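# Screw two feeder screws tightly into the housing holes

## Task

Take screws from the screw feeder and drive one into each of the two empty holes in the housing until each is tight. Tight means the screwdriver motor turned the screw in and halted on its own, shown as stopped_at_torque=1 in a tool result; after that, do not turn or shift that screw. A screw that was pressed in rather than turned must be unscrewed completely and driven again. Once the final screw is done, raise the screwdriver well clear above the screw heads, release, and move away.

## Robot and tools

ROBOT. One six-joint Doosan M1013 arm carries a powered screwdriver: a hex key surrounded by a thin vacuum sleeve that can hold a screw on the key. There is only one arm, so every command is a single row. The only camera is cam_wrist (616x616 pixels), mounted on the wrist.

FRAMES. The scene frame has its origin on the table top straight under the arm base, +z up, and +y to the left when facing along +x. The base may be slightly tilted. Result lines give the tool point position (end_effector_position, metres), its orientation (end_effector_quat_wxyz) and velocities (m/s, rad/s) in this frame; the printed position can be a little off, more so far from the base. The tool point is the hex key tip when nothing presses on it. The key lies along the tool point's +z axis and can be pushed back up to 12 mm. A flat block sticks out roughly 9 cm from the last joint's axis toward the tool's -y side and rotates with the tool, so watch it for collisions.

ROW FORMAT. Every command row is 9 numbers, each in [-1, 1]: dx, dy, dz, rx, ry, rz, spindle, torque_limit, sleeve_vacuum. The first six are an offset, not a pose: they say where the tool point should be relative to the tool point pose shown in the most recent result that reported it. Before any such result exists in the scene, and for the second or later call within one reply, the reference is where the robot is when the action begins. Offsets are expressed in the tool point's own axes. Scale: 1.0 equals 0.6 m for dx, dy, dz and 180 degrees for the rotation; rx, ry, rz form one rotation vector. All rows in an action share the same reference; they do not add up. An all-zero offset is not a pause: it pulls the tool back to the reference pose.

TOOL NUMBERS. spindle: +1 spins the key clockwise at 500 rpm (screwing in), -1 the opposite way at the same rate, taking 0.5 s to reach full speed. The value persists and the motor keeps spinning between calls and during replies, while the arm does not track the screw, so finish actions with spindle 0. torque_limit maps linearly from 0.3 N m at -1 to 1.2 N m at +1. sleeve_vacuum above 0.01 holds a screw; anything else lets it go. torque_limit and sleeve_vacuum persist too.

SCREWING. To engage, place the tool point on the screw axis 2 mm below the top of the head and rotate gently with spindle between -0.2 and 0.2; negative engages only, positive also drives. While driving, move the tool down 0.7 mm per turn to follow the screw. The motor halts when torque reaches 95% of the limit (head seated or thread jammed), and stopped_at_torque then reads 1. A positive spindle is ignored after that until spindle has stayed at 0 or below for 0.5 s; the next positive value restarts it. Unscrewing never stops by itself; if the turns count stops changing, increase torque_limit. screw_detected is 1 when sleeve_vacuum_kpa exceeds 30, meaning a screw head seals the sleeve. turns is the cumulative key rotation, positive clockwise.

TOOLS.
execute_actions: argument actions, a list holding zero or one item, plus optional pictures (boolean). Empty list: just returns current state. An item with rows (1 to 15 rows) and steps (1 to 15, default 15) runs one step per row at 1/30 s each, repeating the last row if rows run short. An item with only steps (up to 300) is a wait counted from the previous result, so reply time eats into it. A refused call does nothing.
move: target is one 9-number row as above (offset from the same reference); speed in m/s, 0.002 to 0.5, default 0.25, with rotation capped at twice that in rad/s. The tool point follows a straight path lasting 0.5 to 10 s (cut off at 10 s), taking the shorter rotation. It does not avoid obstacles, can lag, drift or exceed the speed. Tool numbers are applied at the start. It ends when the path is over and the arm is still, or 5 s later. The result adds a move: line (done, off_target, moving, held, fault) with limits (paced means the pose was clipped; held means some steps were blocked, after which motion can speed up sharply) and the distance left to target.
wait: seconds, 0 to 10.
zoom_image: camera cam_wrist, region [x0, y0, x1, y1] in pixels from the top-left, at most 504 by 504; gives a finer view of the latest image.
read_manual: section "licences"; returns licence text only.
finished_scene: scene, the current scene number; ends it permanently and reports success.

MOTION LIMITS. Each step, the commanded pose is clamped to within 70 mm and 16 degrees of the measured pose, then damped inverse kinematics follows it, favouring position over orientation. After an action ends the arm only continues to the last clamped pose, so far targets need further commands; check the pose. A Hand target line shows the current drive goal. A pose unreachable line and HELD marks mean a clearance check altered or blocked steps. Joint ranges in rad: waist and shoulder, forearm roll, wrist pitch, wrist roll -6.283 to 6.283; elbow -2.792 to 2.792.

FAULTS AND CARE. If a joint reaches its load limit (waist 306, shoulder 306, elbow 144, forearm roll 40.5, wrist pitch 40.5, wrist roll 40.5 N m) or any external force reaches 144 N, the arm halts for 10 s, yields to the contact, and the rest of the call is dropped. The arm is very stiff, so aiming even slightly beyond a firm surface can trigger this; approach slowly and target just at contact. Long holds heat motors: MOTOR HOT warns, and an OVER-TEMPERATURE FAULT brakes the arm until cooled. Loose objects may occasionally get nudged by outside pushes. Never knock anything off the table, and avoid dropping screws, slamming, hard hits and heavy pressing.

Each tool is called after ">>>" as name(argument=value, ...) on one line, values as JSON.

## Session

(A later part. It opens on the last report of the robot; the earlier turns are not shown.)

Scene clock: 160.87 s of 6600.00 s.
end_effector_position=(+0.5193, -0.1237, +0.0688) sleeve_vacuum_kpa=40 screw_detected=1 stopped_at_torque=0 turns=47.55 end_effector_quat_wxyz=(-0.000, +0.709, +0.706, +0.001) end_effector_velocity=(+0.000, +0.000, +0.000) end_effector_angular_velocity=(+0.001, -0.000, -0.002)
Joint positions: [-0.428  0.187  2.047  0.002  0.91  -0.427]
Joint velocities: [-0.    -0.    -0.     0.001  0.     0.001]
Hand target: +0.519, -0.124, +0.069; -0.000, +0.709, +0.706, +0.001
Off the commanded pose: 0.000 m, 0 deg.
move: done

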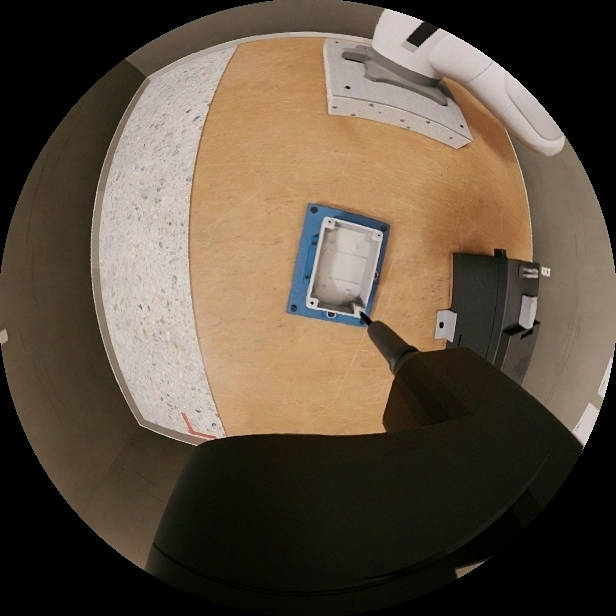

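>>> execute_actions(actions=[{"rows":[[0,0.0005,0.002,0,0,0,0.15,0,0]]}], pictures=false)

>>> execute_actions(actions=[{"steps":90}], pictures=false)

>>> move(target=[0,0,0,0,0,0,0,0,1])

>>> zoom_image(camera="cam_wrist", region=[345,298,373,326])

Scene clock: 168.50 s of 6600.00 s.
end_effector_position=(+0.5196, -0.1237, +0.0676) sleeve_vacuum_kpa=0 screw_detected=0 stopped_at_torque=0 turns=48.15 end_effector_quat_wxyz=(-0.000, +0.709, +0.706, +0.001) end_effector_velocity=(-0.001, +0.000, -0.001) end_effector_angular_velocity=(+0.001, +0.001, -0.000)
Joint positions: [-0.427  0.188  2.047  0.002  0.908 -0.427]
Joint velocities: [-0.     0.     0.002  0.    -0.001  0.   ]
Hand target: +0.520, -0.124, +0.068; -0.000, +0.709, +0.706, +0.001
Off the commanded pose: 0.000 m, 0 deg.
Steps of this call (steps 1 to 90: nothing new was sent; then 4.13 s passed at rest; steps 91 to 105: all 15 steps of this action). Readings (end_effector_position | what the end effector reports):
91: (+0.5192, -0.1237, +0.0688) | sleeve_vacuum_kpa=0 screw_detected=0 stopped_at_torque=0 turns=47.57
92: (+0.5191, -0.1236, +0.0684) | sleeve_vacuum_kpa=0 screw_detected=0 stopped_at_torque=0 turns=47.61
94: (+0.5193, -0.1237, +0.0679) | sleeve_vacuum_kpa=0 screw_detected=0 stopped_at_torque=0 turns=47.69
98: (+0.5195, -0.1238, +0.0677) | sleeve_vacuum_kpa=0 screw_detected=0 stopped_at_torque=0 turns=47.86
105: the state above

Scene clock: 171.50 s of 6600.00 s.
end_effector_position=(+0.5196, -0.1237, +0.0676) sleeve_vacuum_kpa=0 screw_detected=0 stopped_at_torque=0 turns=51.90 end_effector_quat_wxyz=(-0.000, +0.709, +0.706, +0.001) end_effector_velocity=(-0.000, -0.000, -0.000) end_effector_angular_velocity=(-0.001, -0.000, +0.002)
Joint positions: [-0.427  0.188  2.047  0.002  0.908 -0.427]
Joint velocities: [ 0.    -0.     0.    -0.002 -0.001 -0.001]
Hand target: +0.520, -0.124, +0.068; -0.000, +0.709, +0.706, +0.001
Off the commanded pose: 0.000 m, 0 deg.
Steps of this call (steps 1 to 90: nothing new was sent). Readings (end_effector_position | what the end effector reports):
1: (+0.5196, -0.1237, +0.0676) | sleeve_vacuum_kpa=0 screw_detected=0 stopped_at_torque=0 turns=48.19
2: (+0.5196, -0.1237, +0.0676) | sleeve_vacuum_kpa=0 screw_detected=0 stopped_at_torque=0 turns=48.23
4: (+0.5196, -0.1237, +0.0676) | sleeve_vacuum_kpa=0 screw_detected=0 stopped_at_torque=0 turns=48.32
8: (+0.5196, -0.1237, +0.0676) | sleeve_vacuum_kpa=0 screw_detected=0 stopped_at_torque=0 turns=48.48
90: the state above

Scene clock: 172.23 s of 6600.00 s.
end_effector_position=(+0.5196, -0.1237, +0.0676) sleeve_vacuum_kpa=40 screw_detected=1 stopped_at_torque=0 turns=52.19 end_effector_quat_wxyz=(-0.000, +0.709, +0.706, +0.001) end_effector_velocity=(+0.000, +0.000, +0.000) end_effector_angular_velocity=(+0.001, -0.001, +0.000)
Joint positions: [-0.427  0.188  2.047  0.002  0.908 -0.427]
Joint velocities: [ 0.    -0.    -0.     0.001 -0.    -0.001]
Hand target: +0.520, -0.124, +0.068; -0.000, +0.709, +0.706, +0.001
Off the commanded pose: 0.000 m, 0 deg.
move: done

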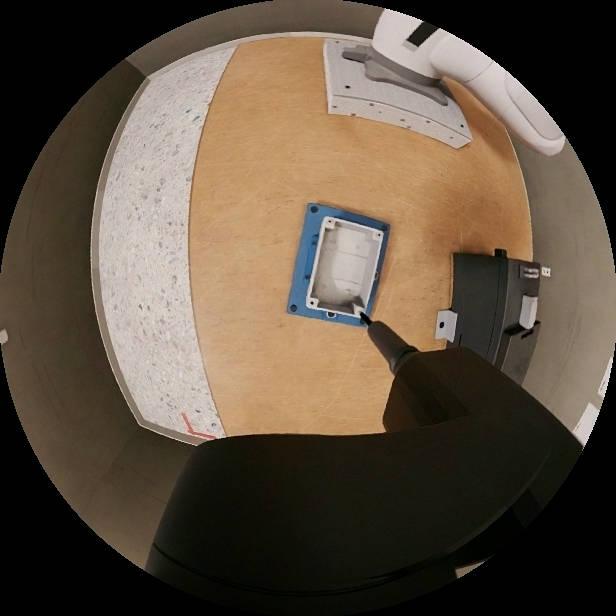

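Region (345, 298, 373, 326) of cam_wrist's 616x616 image, scaled by 18.000, with more detail than that image has.

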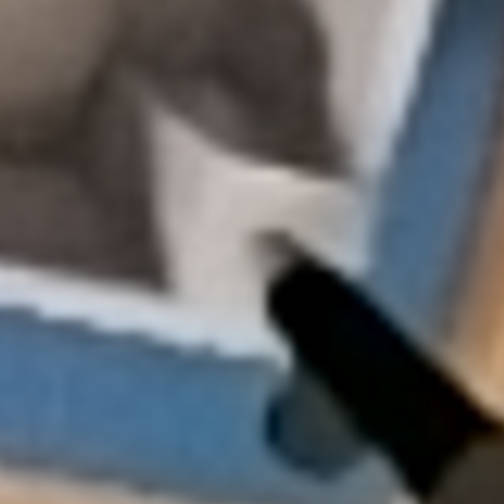

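>>> move(target=[0.001,-0.0008,-0.005,0,0,0,0.2,0,1], speed=0.002)

>>> move(target=[0,-0.0008,0.004,0,0,0,0.2,0,1], speed=0.002)

>>> zoom_image(camera="cam_wrist", region=[345,298,373,326])

>>> move(target=[-0.0015,0,-0.004,0,0,0,0.2,0,1], speed=0.002)

>>> move(target=[-0.001,0.0004,0.004,0,0,0,0.2,0,1], speed=0.002)

>>> move(target=[0,0,0,0,0,0,0,0,1])

>>> zoom_image(camera="cam_wrist", region=[345,298,373,326])

Scene clock: 182.00 s of 6600.00 s.
end_effector_position=(+0.5191, -0.1231, +0.0706) sleeve_vacuum_kpa=40 screw_detected=1 stopped_at_torque=0 turns=55.08 end_effector_quat_wxyz=(-0.000, +0.709, +0.706, +0.001) end_effector_velocity=(+0.000, -0.001, +0.000) end_effector_angular_velocity=(-0.002, +0.000, +0.000)
Joint positions: [-0.427  0.184  2.046  0.002  0.913 -0.426]
Joint velocities: [-0.    -0.    -0.001 -0.002  0.     0.   ]
Hand target: +0.519, -0.123, +0.071; -0.000, +0.709, +0.706, +0.001
Off the commanded pose: 0.000 m, 0 deg.
After step 90, 5.00 s passed at rest.
move: done

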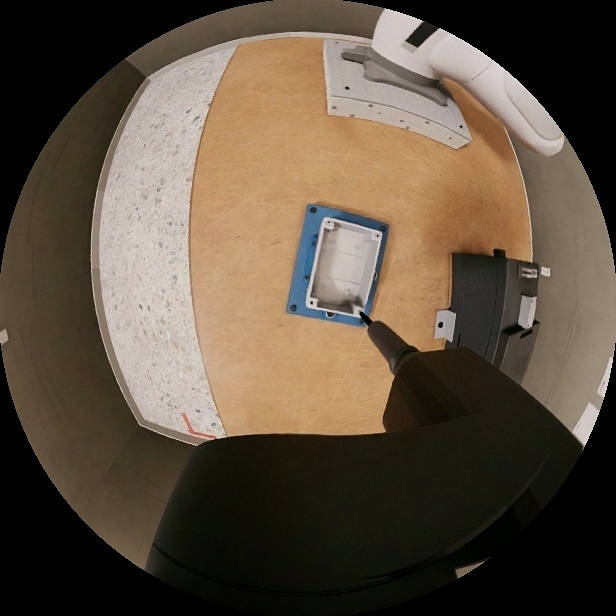

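Scene clock: 183.67 s of 6600.00 s.
end_effector_position=(+0.5186, -0.1231, +0.0682) sleeve_vacuum_kpa=40 screw_detected=1 stopped_at_torque=0 turns=57.86 end_effector_quat_wxyz=(-0.000, +0.709, +0.706, +0.001) end_effector_velocity=(+0.001, -0.000, +0.001) end_effector_angular_velocity=(-0.000, -0.001, +0.000)
Joint positions: [-0.427  0.186  2.049  0.002  0.908 -0.427]
Joint velocities: [-0.    -0.    -0.001  0.     0.    -0.001]
Hand target: +0.519, -0.123, +0.068; -0.000, +0.709, +0.706, +0.001
Off the commanded pose: 0.000 m, 0 deg.
move: done

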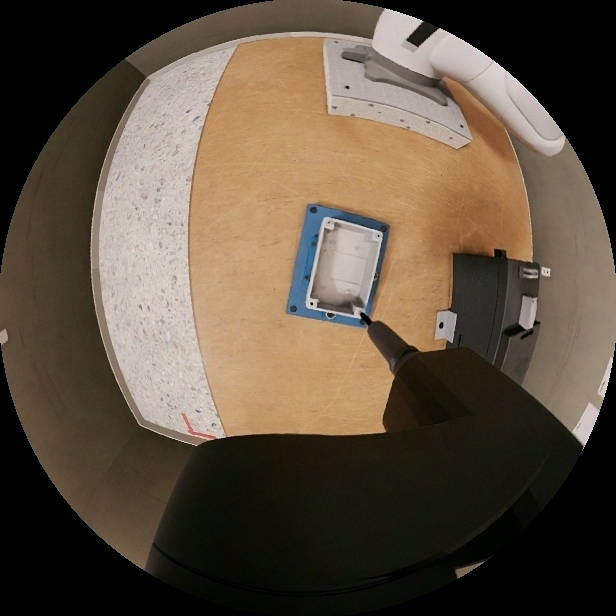

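Region (345, 298, 373, 326) of cam_wrist's 616x616 image, scaled by 18.000, with more detail than that image has.

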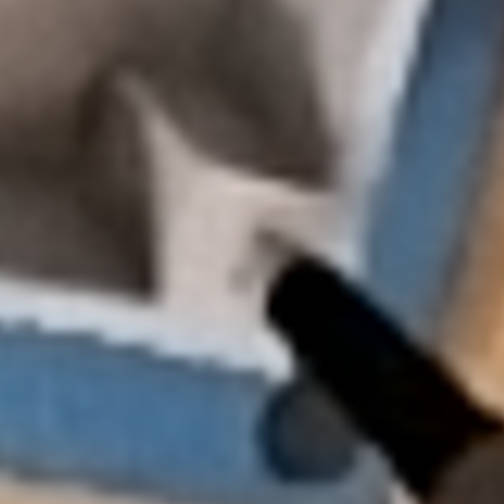

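Scene clock: 185.40 s of 6600.00 s.
end_effector_position=(+0.5186, -0.1240, +0.0706) sleeve_vacuum_kpa=40 screw_detected=1 stopped_at_torque=0 turns=60.74 end_effector_quat_wxyz=(-0.000, +0.709, +0.706, +0.001) end_effector_velocity=(+0.001, -0.000, +0.001) end_effector_angular_velocity=(+0.000, -0.002, +0.000)
Joint positions: [-0.429  0.184  2.046  0.002  0.913 -0.428]
Joint velocities: [-0.    -0.    -0.001  0.001  0.    -0.001]
Hand target: +0.519, -0.124, +0.071; -0.000, +0.709, +0.706, +0.001
Off the commanded pose: 0.000 m, 0 deg.
move: done

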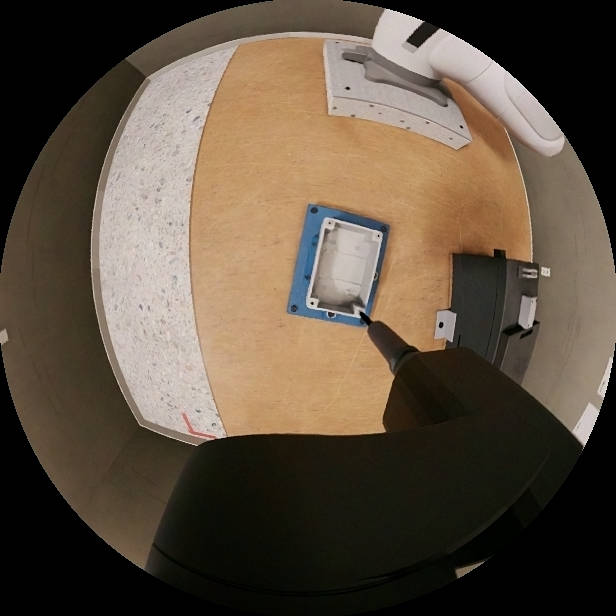

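Scene clock: 187.10 s of 6600.00 s.
end_effector_position=(+0.5188, -0.1246, +0.0682) sleeve_vacuum_kpa=40 screw_detected=1 stopped_at_torque=0 turns=63.58 end_effector_quat_wxyz=(-0.000, +0.709, +0.706, +0.001) end_effector_velocity=(+0.000, +0.000, -0.000) end_effector_angular_velocity=(+0.000, -0.000, +0.000)
Joint positions: [-0.429  0.187  2.048  0.002  0.909 -0.429]
Joint velocities: [ 0.  0.  0.  0. -0. -0.]
Hand target: +0.519, -0.125, +0.068; -0.000, +0.709, +0.706, +0.001
Off the commanded pose: 0.000 m, 0 deg.
move: done

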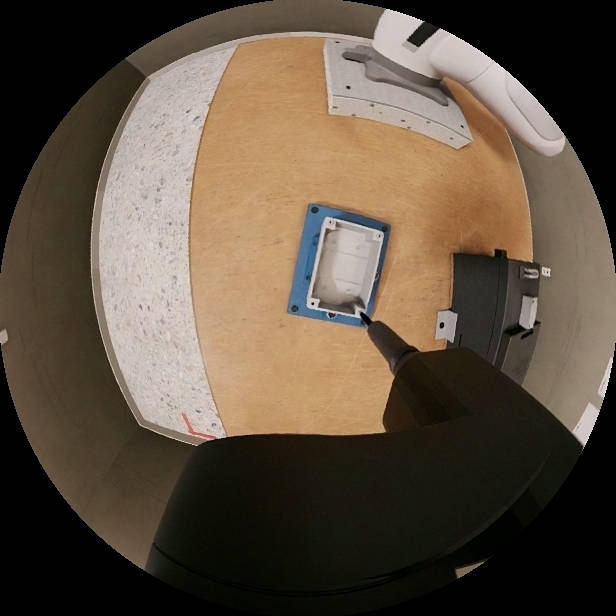

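Scene clock: 187.83 s of 6600.00 s.
end_effector_position=(+0.5188, -0.1246, +0.0682) sleeve_vacuum_kpa=40 screw_detected=1 stopped_at_torque=0 turns=63.97 end_effector_quat_wxyz=(-0.000, +0.709, +0.706, +0.001) end_effector_velocity=(-0.000, +0.000, -0.000) end_effector_angular_velocity=(+0.000, +0.001, -0.000)
Joint positions: [-0.429  0.187  2.048  0.002  0.909 -0.429]
Joint velocities: [ 0.     0.     0.001 -0.    -0.     0.001]
Hand target: +0.519, -0.125, +0.068; -0.000, +0.709, +0.706, +0.001
Off the commanded pose: 0.000 m, 0 deg.
move: done

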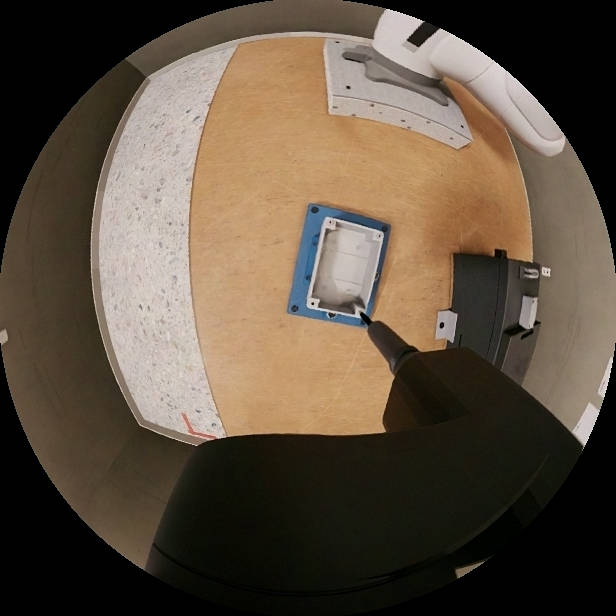

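Region (345, 298, 373, 326) of cam_wrist's 616x616 image, scaled by 18.000, with more detail than that image has.

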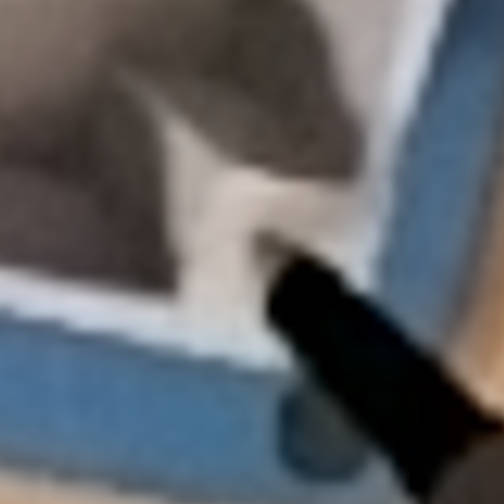

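>>> move(target=[0.0015,0.001,-0.01,0,0,0,0.2,0,1], speed=0.003)

>>> move(target=[0.0015,0.0015,0.01,0,0,0,0.2,0,1], speed=0.002)

>>> move(target=[0,0,0,0,0,0,0,0,1])

>>> zoom_image(camera="cam_wrist", region=[345,298,373,326])

Scene clock: 196.07 s of 6600.00 s.
end_effector_position=(+0.5194, -0.1237, +0.0742) sleeve_vacuum_kpa=40 screw_detected=1 stopped_at_torque=0 turns=67.69 end_effector_quat_wxyz=(-0.000, +0.709, +0.706, +0.001) end_effector_velocity=(+0.000, -0.000, +0.000) end_effector_angular_velocity=(-0.000, -0.001, +0.000)
Joint positions: [-0.427  0.181  2.042  0.002  0.921 -0.427]
Joint velocities: [ 0.    -0.    -0.     0.    -0.    -0.001]
Hand target: +0.519, -0.124, +0.074; -0.000, +0.709, +0.706, +0.001
Off the commanded pose: 0.000 m, 0 deg.
After step 90, 2.97 s passed at rest.
move: done

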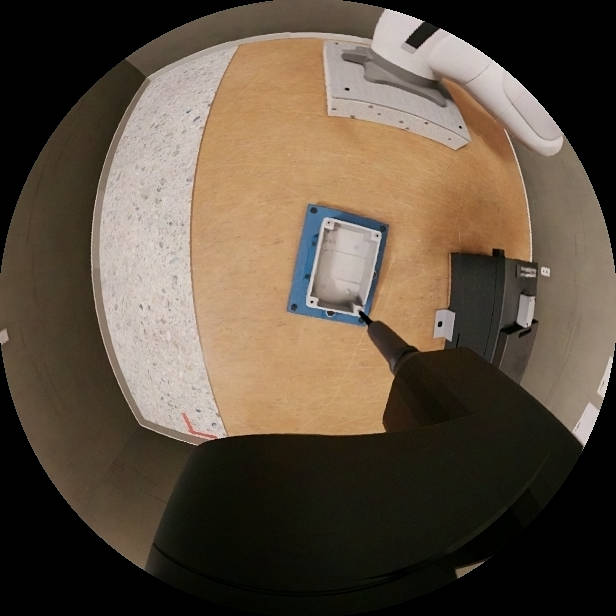

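Scene clock: 199.60 s of 6600.00 s.
end_effector_position=(+0.5203, -0.1228, +0.0682) sleeve_vacuum_kpa=40 screw_detected=1 stopped_at_torque=0 turns=73.58 end_effector_quat_wxyz=(-0.000, +0.709, +0.706, +0.001) end_effector_velocity=(-0.000, -0.000, -0.000) end_effector_angular_velocity=(-0.000, +0.000, -0.001)
Joint positions: [-0.425  0.188  2.046  0.002  0.909 -0.425]
Joint velocities: [-0.    -0.     0.    -0.    -0.     0.001]
Hand target: +0.520, -0.123, +0.068; -0.000, +0.709, +0.706, +0.001
Off the commanded pose: 0.000 m, 0 deg.
move: done

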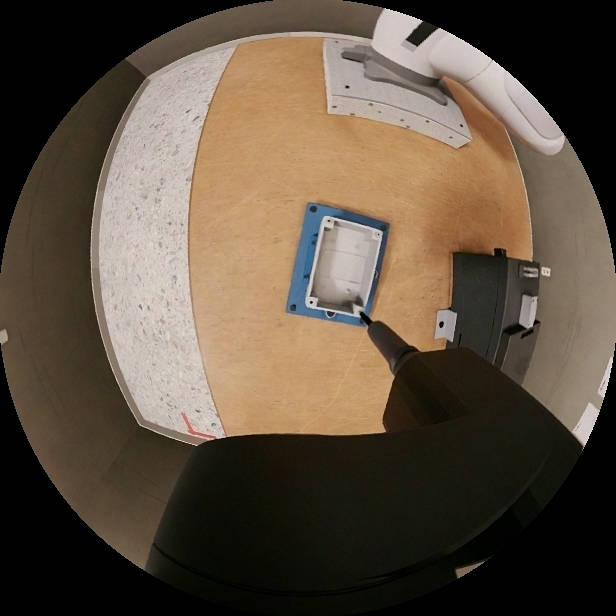

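Scene clock: 200.33 s of 6600.00 s.
end_effector_position=(+0.5203, -0.1228, +0.0682) sleeve_vacuum_kpa=40 screw_detected=1 stopped_at_torque=0 turns=73.96 end_effector_quat_wxyz=(-0.000, +0.709, +0.706, +0.001) end_effector_velocity=(+0.000, +0.000, -0.000) end_effector_angular_velocity=(+0.001, -0.001, -0.002)
Joint positions: [-0.425  0.188  2.046  0.002  0.909 -0.425]
Joint velocities: [-0.001  0.     0.     0.002 -0.001  0.   ]
Hand target: +0.520, -0.123, +0.068; -0.000, +0.709, +0.706, +0.001
Off the commanded pose: 0.000 m, 0 deg.
move: done

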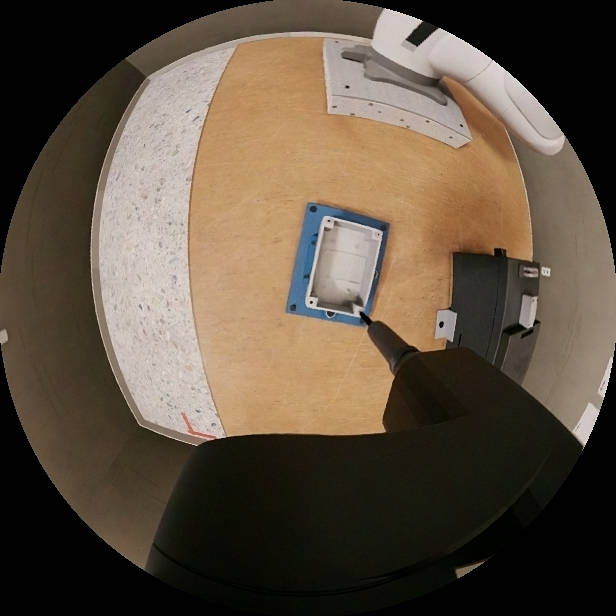

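Region (345, 298, 373, 326) of cam_wrist's 616x616 image, scaled by 18.000, with more detail than that image has.

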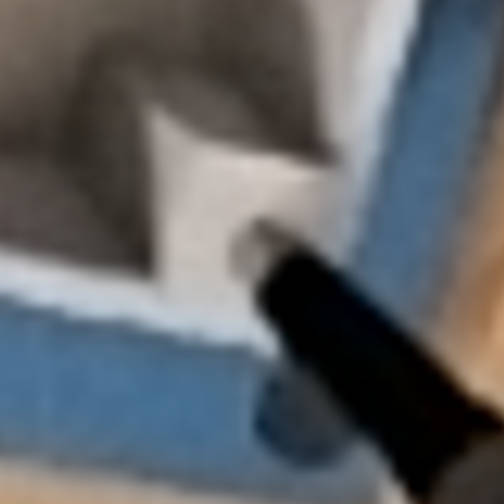

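Caught (about 2 mm in). Re-centre and drive.

>>> move(target=[-0.0005,-0.0005,0.012,0,0,0,0.6,0,1], speed=0.0025)

>>> zoom_image(camera="cam_wrist", region=[345,298,373,326])

Scene clock: 209.53 s of 6600.00 s.
end_effector_position=(+0.5201, -0.1231, +0.0610) sleeve_vacuum_kpa=39 screw_detected=1 stopped_at_torque=1 turns=84.81 end_effector_quat_wxyz=(-0.000, +0.709, +0.706, +0.001) end_effector_velocity=(-0.002, +0.000, -0.001) end_effector_angular_velocity=(-0.000, +0.002, +0.001)
Joint positions: [-0.426  0.196  2.053  0.002  0.895 -0.426]
Joint velocities: [-0.     0.     0.001 -0.001  0.001 -0.001]
Hand target: +0.520, -0.123, +0.061; -0.000, +0.709, +0.706, +0.001
Off the commanded pose: 0.000 m, 0 deg.
After step 90, 3.10 s passed at rest.
move: done

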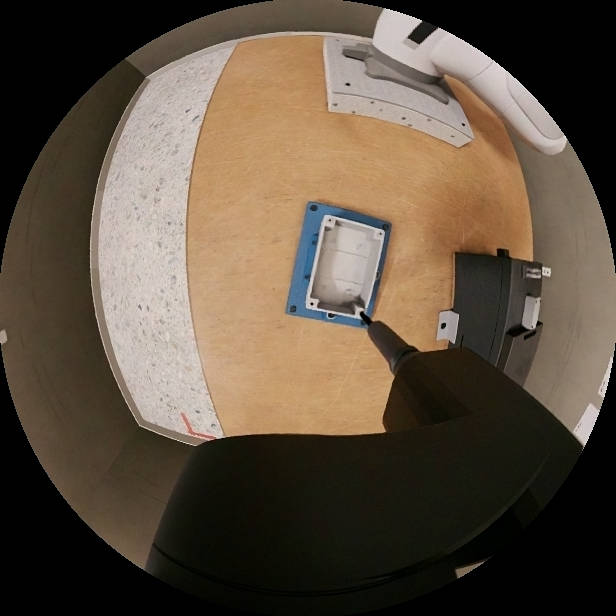

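Region (345, 298, 373, 326) of cam_wrist's 616x616 image, scaled by 18.000, with more detail than that image has.

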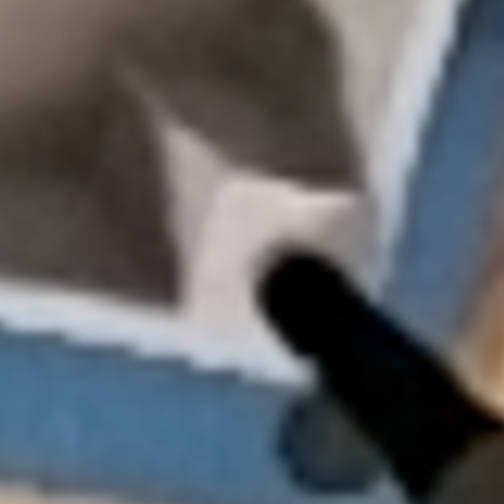

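>>> move(target=[0,0,-0.2,0,0,0,0,0,0])

>>> move(target=[0.5165,-0.15,0,0,0,0,0,0,1])

>>> zoom_image(camera="cam_wrist", region=[325,280,385,340])

Scene clock: 215.10 s of 6600.00 s.
end_effector_position=(+0.5198, -0.1230, +0.1810) sleeve_vacuum_kpa=0 screw_detected=0 stopped_at_torque=1 turns=84.81 end_effector_quat_wxyz=(-0.000, +0.708, +0.706, +0.002) end_effector_velocity=(-0.002, +0.000, -0.001) end_effector_angular_velocity=(-0.000, +0.003, +0.000)
Joint positions: [-0.426  0.083  1.932  0.002  1.128 -0.426]
Joint velocities: [ 0.    -0.001  0.002 -0.002  0.001  0.001]
Hand target: +0.520, -0.123, +0.181; -0.000, +0.708, +0.706, +0.001
Off the commanded pose: 0.000 m, 0 deg.
After step 90, 1.67 s passed at rest.
move: done

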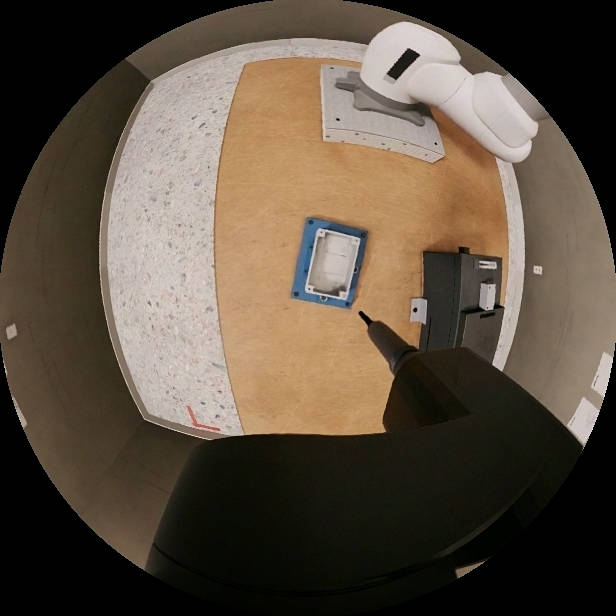

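Scene clock: 216.80 s of 6600.00 s.
end_effector_position=(+0.4301, +0.1866, +0.1808) sleeve_vacuum_kpa=14 screw_detected=0 stopped_at_torque=1 turns=84.81 end_effector_quat_wxyz=(-0.000, +0.709, +0.706, +0.001) end_effector_velocity=(+0.001, +0.001, +0.000) end_effector_angular_velocity=(+0.001, -0.001, -0.000)
Joint positions: [ 0.175 -0.1    2.113  0.002  1.13   0.176]
Joint velocities: [ 0.001  0.001 -0.001  0.001 -0.001  0.001]
Hand target: +0.430, +0.187, +0.181; -0.000, +0.708, +0.706, +0.001
Off the commanded pose: 0.001 m, 0 deg.
move: done

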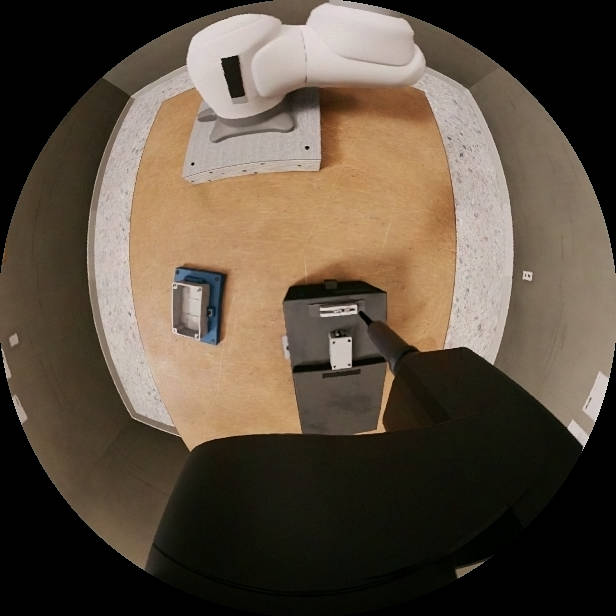

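Region (325, 280, 385, 340) of cam_wrist's 616x616 image, scaled by 8.400, with more detail than that image has.

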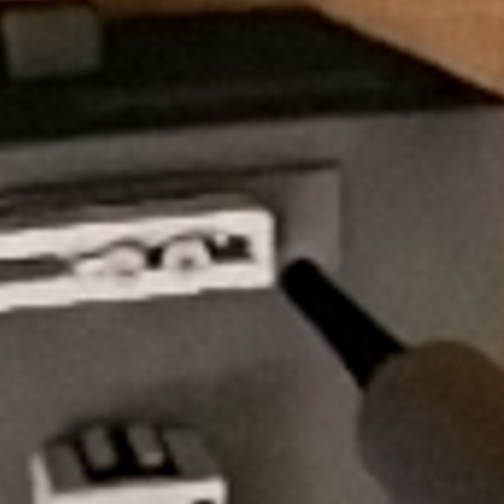

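The rail indexed; the left screw is back at the original pick spot.

>>> move(target=[-0.0428,0.0035,0.012,0,0,0,0,0,1])

>>> move(target=[0,0,0.018,0,0,0,-0.15,0,1], speed=0.01)

>>> move(target=[0,0,-0.04,0,0,0,0,0,1], speed=0.08)

Scene clock: 221.70 s of 6600.00 s.
end_effector_position=(+0.4322, +0.1609, +0.1737) sleeve_vacuum_kpa=14 screw_detected=0 stopped_at_torque=1 turns=84.81 end_effector_quat_wxyz=(-0.000, +0.708, +0.706, +0.001) end_effector_velocity=(+0.000, +0.001, +0.000) end_effector_angular_velocity=(+0.003, -0.000, -0.002)
Joint positions: [ 0.117 -0.1    2.128  0.002  1.116  0.118]
Joint velocities: [-0.001 -0.     0.     0.003 -0.001 -0.001]
Hand target: +0.432, +0.161, +0.174; -0.000, +0.709, +0.706, +0.001
Off the commanded pose: 0.000 m, 0 deg.
After step 90, 1.20 s passed at rest.
move: done

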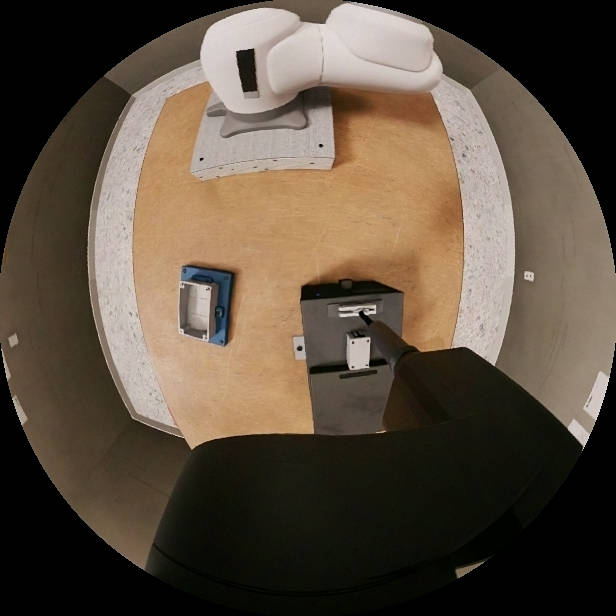

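Scene clock: 223.00 s of 6600.00 s.
end_effector_position=(+0.4322, +0.1609, +0.1629) sleeve_vacuum_kpa=40 screw_detected=1 stopped_at_torque=1 turns=83.21 end_effector_quat_wxyz=(-0.000, +0.709, +0.706, +0.001) end_effector_velocity=(+0.000, +0.000, -0.000) end_effector_angular_velocity=(+0.001, +0.000, -0.000)
Joint positions: [ 0.117 -0.091  2.141  0.002  1.093  0.118]
Joint velocities: [-0.     0.     0.     0.001 -0.    -0.   ]
Hand target: +0.432, +0.161, +0.163; -0.000, +0.708, +0.706, +0.001
Off the commanded pose: 0.000 m, 0 deg.
move: done

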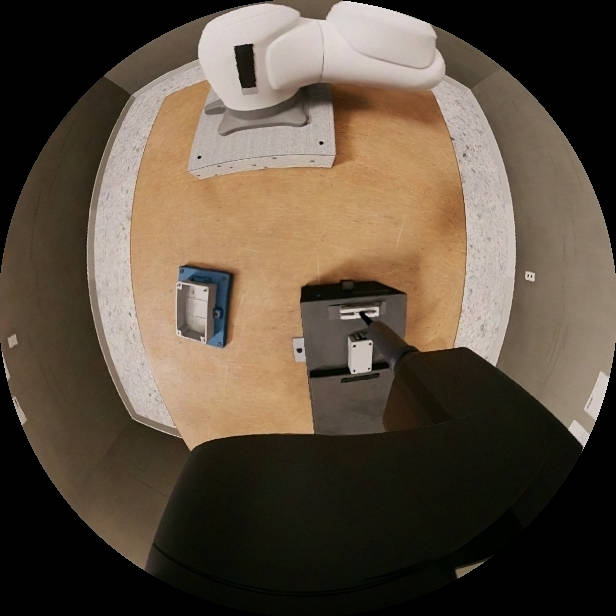

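Scene clock: 223.97 s of 6600.00 s.
end_effector_position=(+0.4321, +0.1609, +0.1868) sleeve_vacuum_kpa=39 screw_detected=1 stopped_at_torque=1 turns=82.92 end_effector_quat_wxyz=(-0.000, +0.708, +0.706, +0.001) end_effector_velocity=(-0.000, +0.001, +0.000) end_effector_angular_velocity=(+0.001, +0.000, -0.000)
Joint positions: [ 0.117 -0.111  2.111  0.002  1.143  0.118]
Joint velocities: [ 0.    -0.    -0.     0.001  0.001 -0.   ]
Hand target: +0.432, +0.161, +0.187; -0.000, +0.708, +0.706, +0.001
Off the commanded pose: 0.000 m, 0 deg.
move: done

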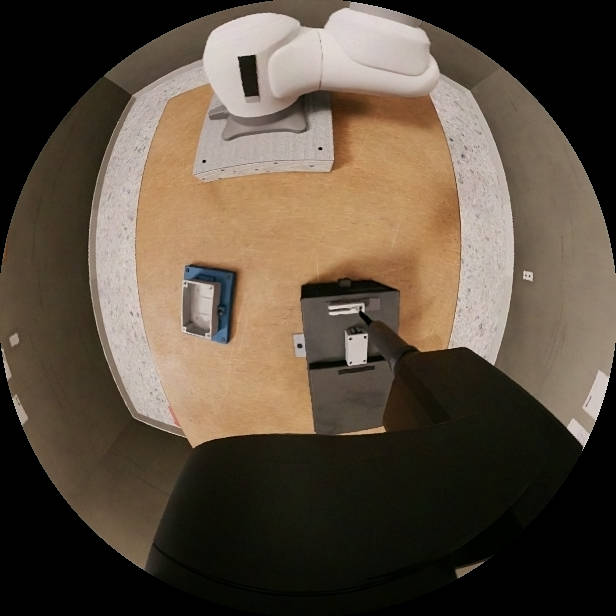

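>>> move(target=[-0.58,0.1265,0.1647,0,0,0,0,0,1])

>>> zoom_image(camera="cam_wrist", region=[345,298,373,326])

Scene clock: 229.97 s of 6600.00 s.
end_effector_position=(+0.5080, -0.1867, +0.0882) sleeve_vacuum_kpa=40 screw_detected=1 stopped_at_torque=1 turns=82.92 end_effector_quat_wxyz=(-0.000, +0.709, +0.706, +0.002) end_effector_velocity=(+0.001, -0.001, +0.000) end_effector_angular_velocity=(-0.001, -0.001, -0.000)
Joint positions: [-0.536  0.188  2.001  0.002  0.954 -0.536]
Joint velocities: [-0.001  0.001 -0.002  0.    -0.    -0.001]
Hand target: +0.508, -0.187, +0.088; -0.000, +0.709, +0.706, +0.002
Off the commanded pose: 0.001 m, 0 deg.
After step 90, 1.10 s passed at rest.
move: done

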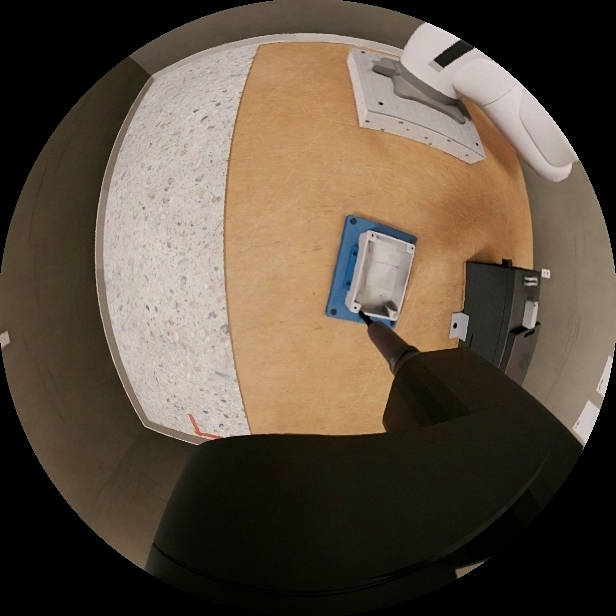

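Region (345, 298, 373, 326) of cam_wrist's 616x616 image, scaled by 18.000, with more detail than that image has.

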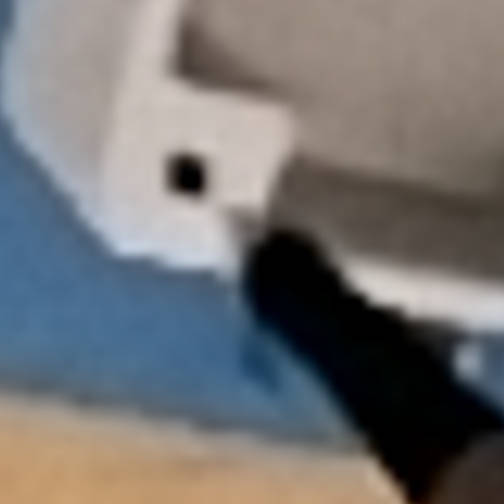

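>>> move(target=[-0.0026,-0.0025,0.022,0,0,0,0,0,1], speed=0.02)

>>> move(target=[0.0014,0.0014,0.011,0,0,0,0.2,0,1], speed=0.002)

>>> move(target=[0,0,0,0,0,0,0,0,1])

>>> zoom_image(camera="cam_wrist", region=[345,298,373,326])

Scene clock: 235.63 s of 6600.00 s.
end_effector_position=(+0.5065, -0.1883, +0.0751) sleeve_vacuum_kpa=40 screw_detected=1 stopped_at_torque=1 turns=82.92 end_effector_quat_wxyz=(-0.000, +0.709, +0.706, +0.002) end_effector_velocity=(+0.000, +0.000, -0.000) end_effector_angular_velocity=(+0.000, -0.000, -0.001)
Joint positions: [-0.54   0.201  2.014  0.002  0.928 -0.54 ]
Joint velocities: [ 0.     0.     0.     0.001 -0.001  0.001]
Hand target: +0.507, -0.188, +0.075; -0.000, +0.709, +0.706, +0.002
Off the commanded pose: 0.000 m, 0 deg.
After step 90, 1.77 s passed at rest.
move: done

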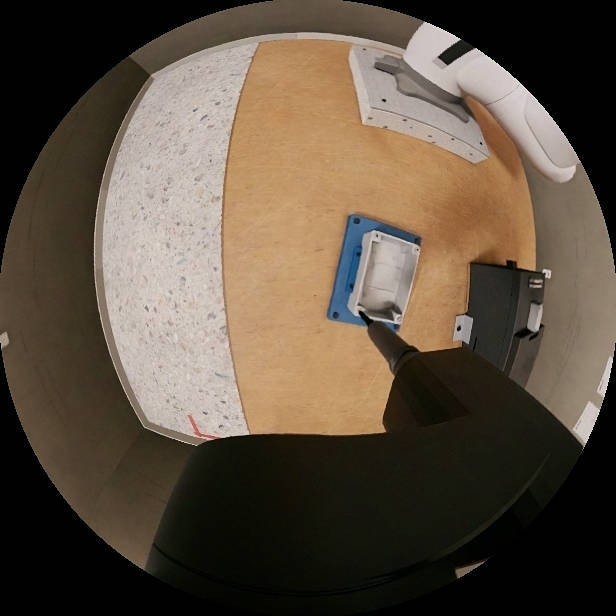

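Scene clock: 239.20 s of 6600.00 s.
end_effector_position=(+0.5074, -0.1874, +0.0685) sleeve_vacuum_kpa=40 screw_detected=1 stopped_at_torque=0 turns=88.81 end_effector_quat_wxyz=(-0.000, +0.709, +0.706, +0.002) end_effector_velocity=(-0.000, +0.000, -0.000) end_effector_angular_velocity=(-0.000, +0.000, -0.000)
Joint positions: [-0.538  0.209  2.019  0.002  0.915 -0.538]
Joint velocities: [ 0.     0.     0.001 -0.    -0.001  0.001]
Hand target: +0.507, -0.187, +0.068; -0.000, +0.709, +0.706, +0.002
Off the commanded pose: 0.000 m, 0 deg.
move: done

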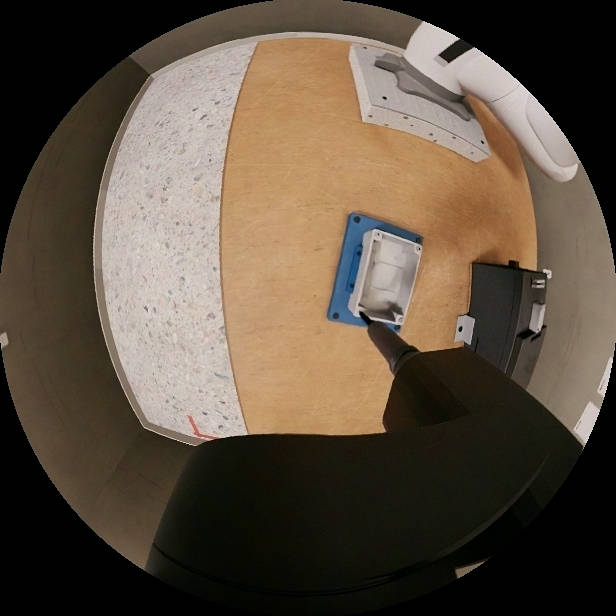

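Scene clock: 239.93 s of 6600.00 s.
end_effector_position=(+0.5074, -0.1874, +0.0685) sleeve_vacuum_kpa=40 screw_detected=1 stopped_at_torque=0 turns=89.20 end_effector_quat_wxyz=(-0.000, +0.709, +0.706, +0.002) end_effector_velocity=(+0.000, -0.000, +0.000) end_effector_angular_velocity=(-0.000, -0.001, -0.000)
Joint positions: [-0.538  0.209  2.019  0.002  0.915 -0.538]
Joint velocities: [ 0.    -0.    -0.001  0.     0.    -0.   ]
Hand target: +0.507, -0.187, +0.068; -0.000, +0.709, +0.706, +0.002
Off the commanded pose: 0.000 m, 0 deg.
move: done

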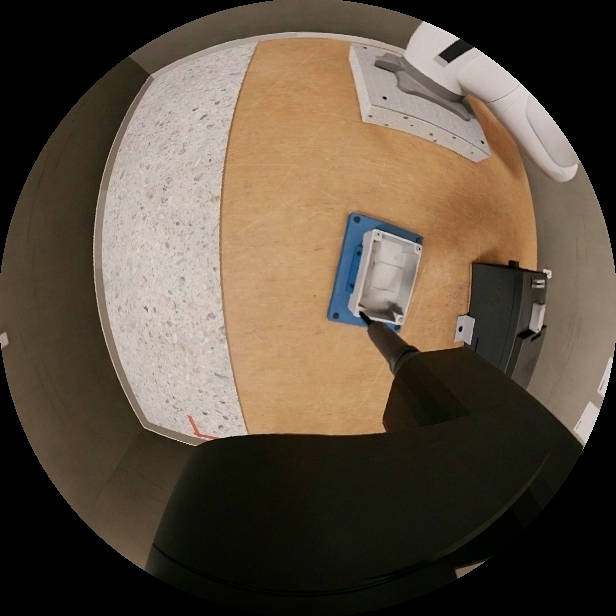

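Region (345, 298, 373, 326) of cam_wrist's 616x616 image, scaled by 18.000, with more detail than that image has.

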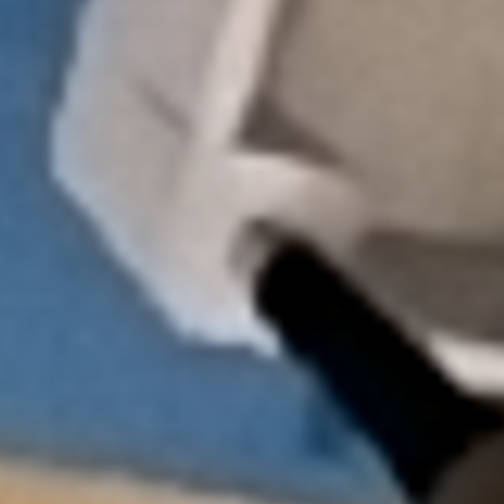

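>>> move(target=[-0.0008,-0.0008,0.011,0,0,0,0.6,0,1], speed=0.0025)

>>> move(target=[0,0,-0.15,0,0,0,0,0,0])

>>> zoom_image(camera="cam_wrist", region=[325,250,405,330])

Scene clock: 246.73 s of 6600.00 s.
end_effector_position=(+0.5069, -0.1879, +0.0619) sleeve_vacuum_kpa=39 screw_detected=1 stopped_at_torque=1 turns=98.81 end_effector_quat_wxyz=(-0.000, +0.709, +0.706, +0.002) end_effector_velocity=(+0.000, -0.000, +0.000) end_effector_angular_velocity=(-0.001, -0.000, -0.000)
Joint positions: [-0.539  0.216  2.025  0.002  0.902 -0.539]
Joint velocities: [ 0.     0.    -0.001 -0.001  0.     0.001]
Hand target: +0.507, -0.188, +0.062; -0.000, +0.709, +0.706, +0.002
Off the commanded pose: 0.000 m, 0 deg.
After step 90, 0.93 s passed at rest.
move: done

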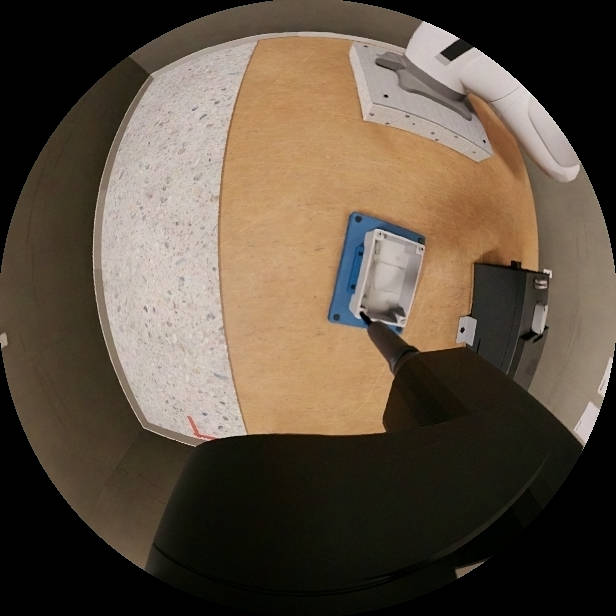

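Scene clock: 247.50 s of 6600.00 s.
end_effector_position=(+0.5067, -0.1879, +0.1518) sleeve_vacuum_kpa=0 screw_detected=0 stopped_at_torque=1 turns=98.81 end_effector_quat_wxyz=(-0.000, +0.708, +0.706, +0.002) end_effector_velocity=(-0.001, +0.000, +0.000) end_effector_angular_velocity=(+0.000, +0.001, -0.001)
Joint positions: [-0.539  0.129  1.939  0.002  1.075 -0.539]
Joint velocities: [-0.    -0.001  0.001 -0.     0.001  0.001]
Hand target: +0.507, -0.188, +0.152; -0.000, +0.708, +0.706, +0.002
Off the commanded pose: 0.000 m, 0 deg.
move: done

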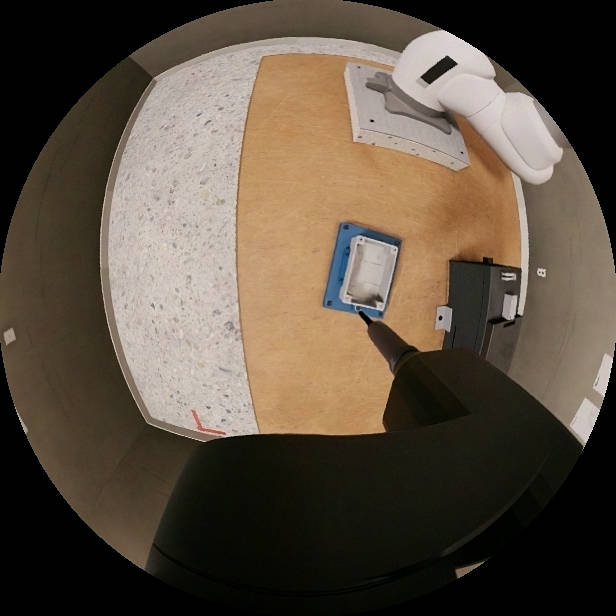

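Region (325, 250, 405, 330) of cam_wrist's 616x616 image, scaled by 6.300, with more detail than that image has.

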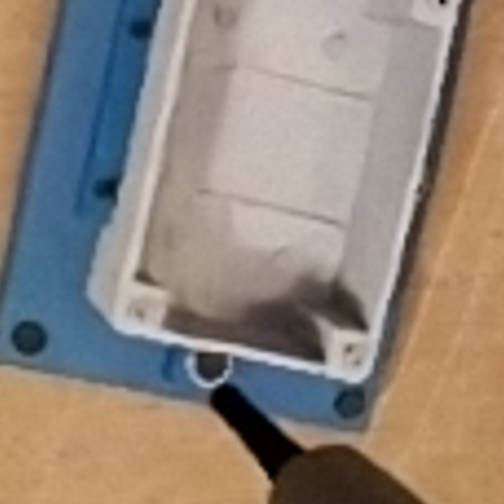

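>>> finished_scene(scene=1)

The scene is finished: the task was done.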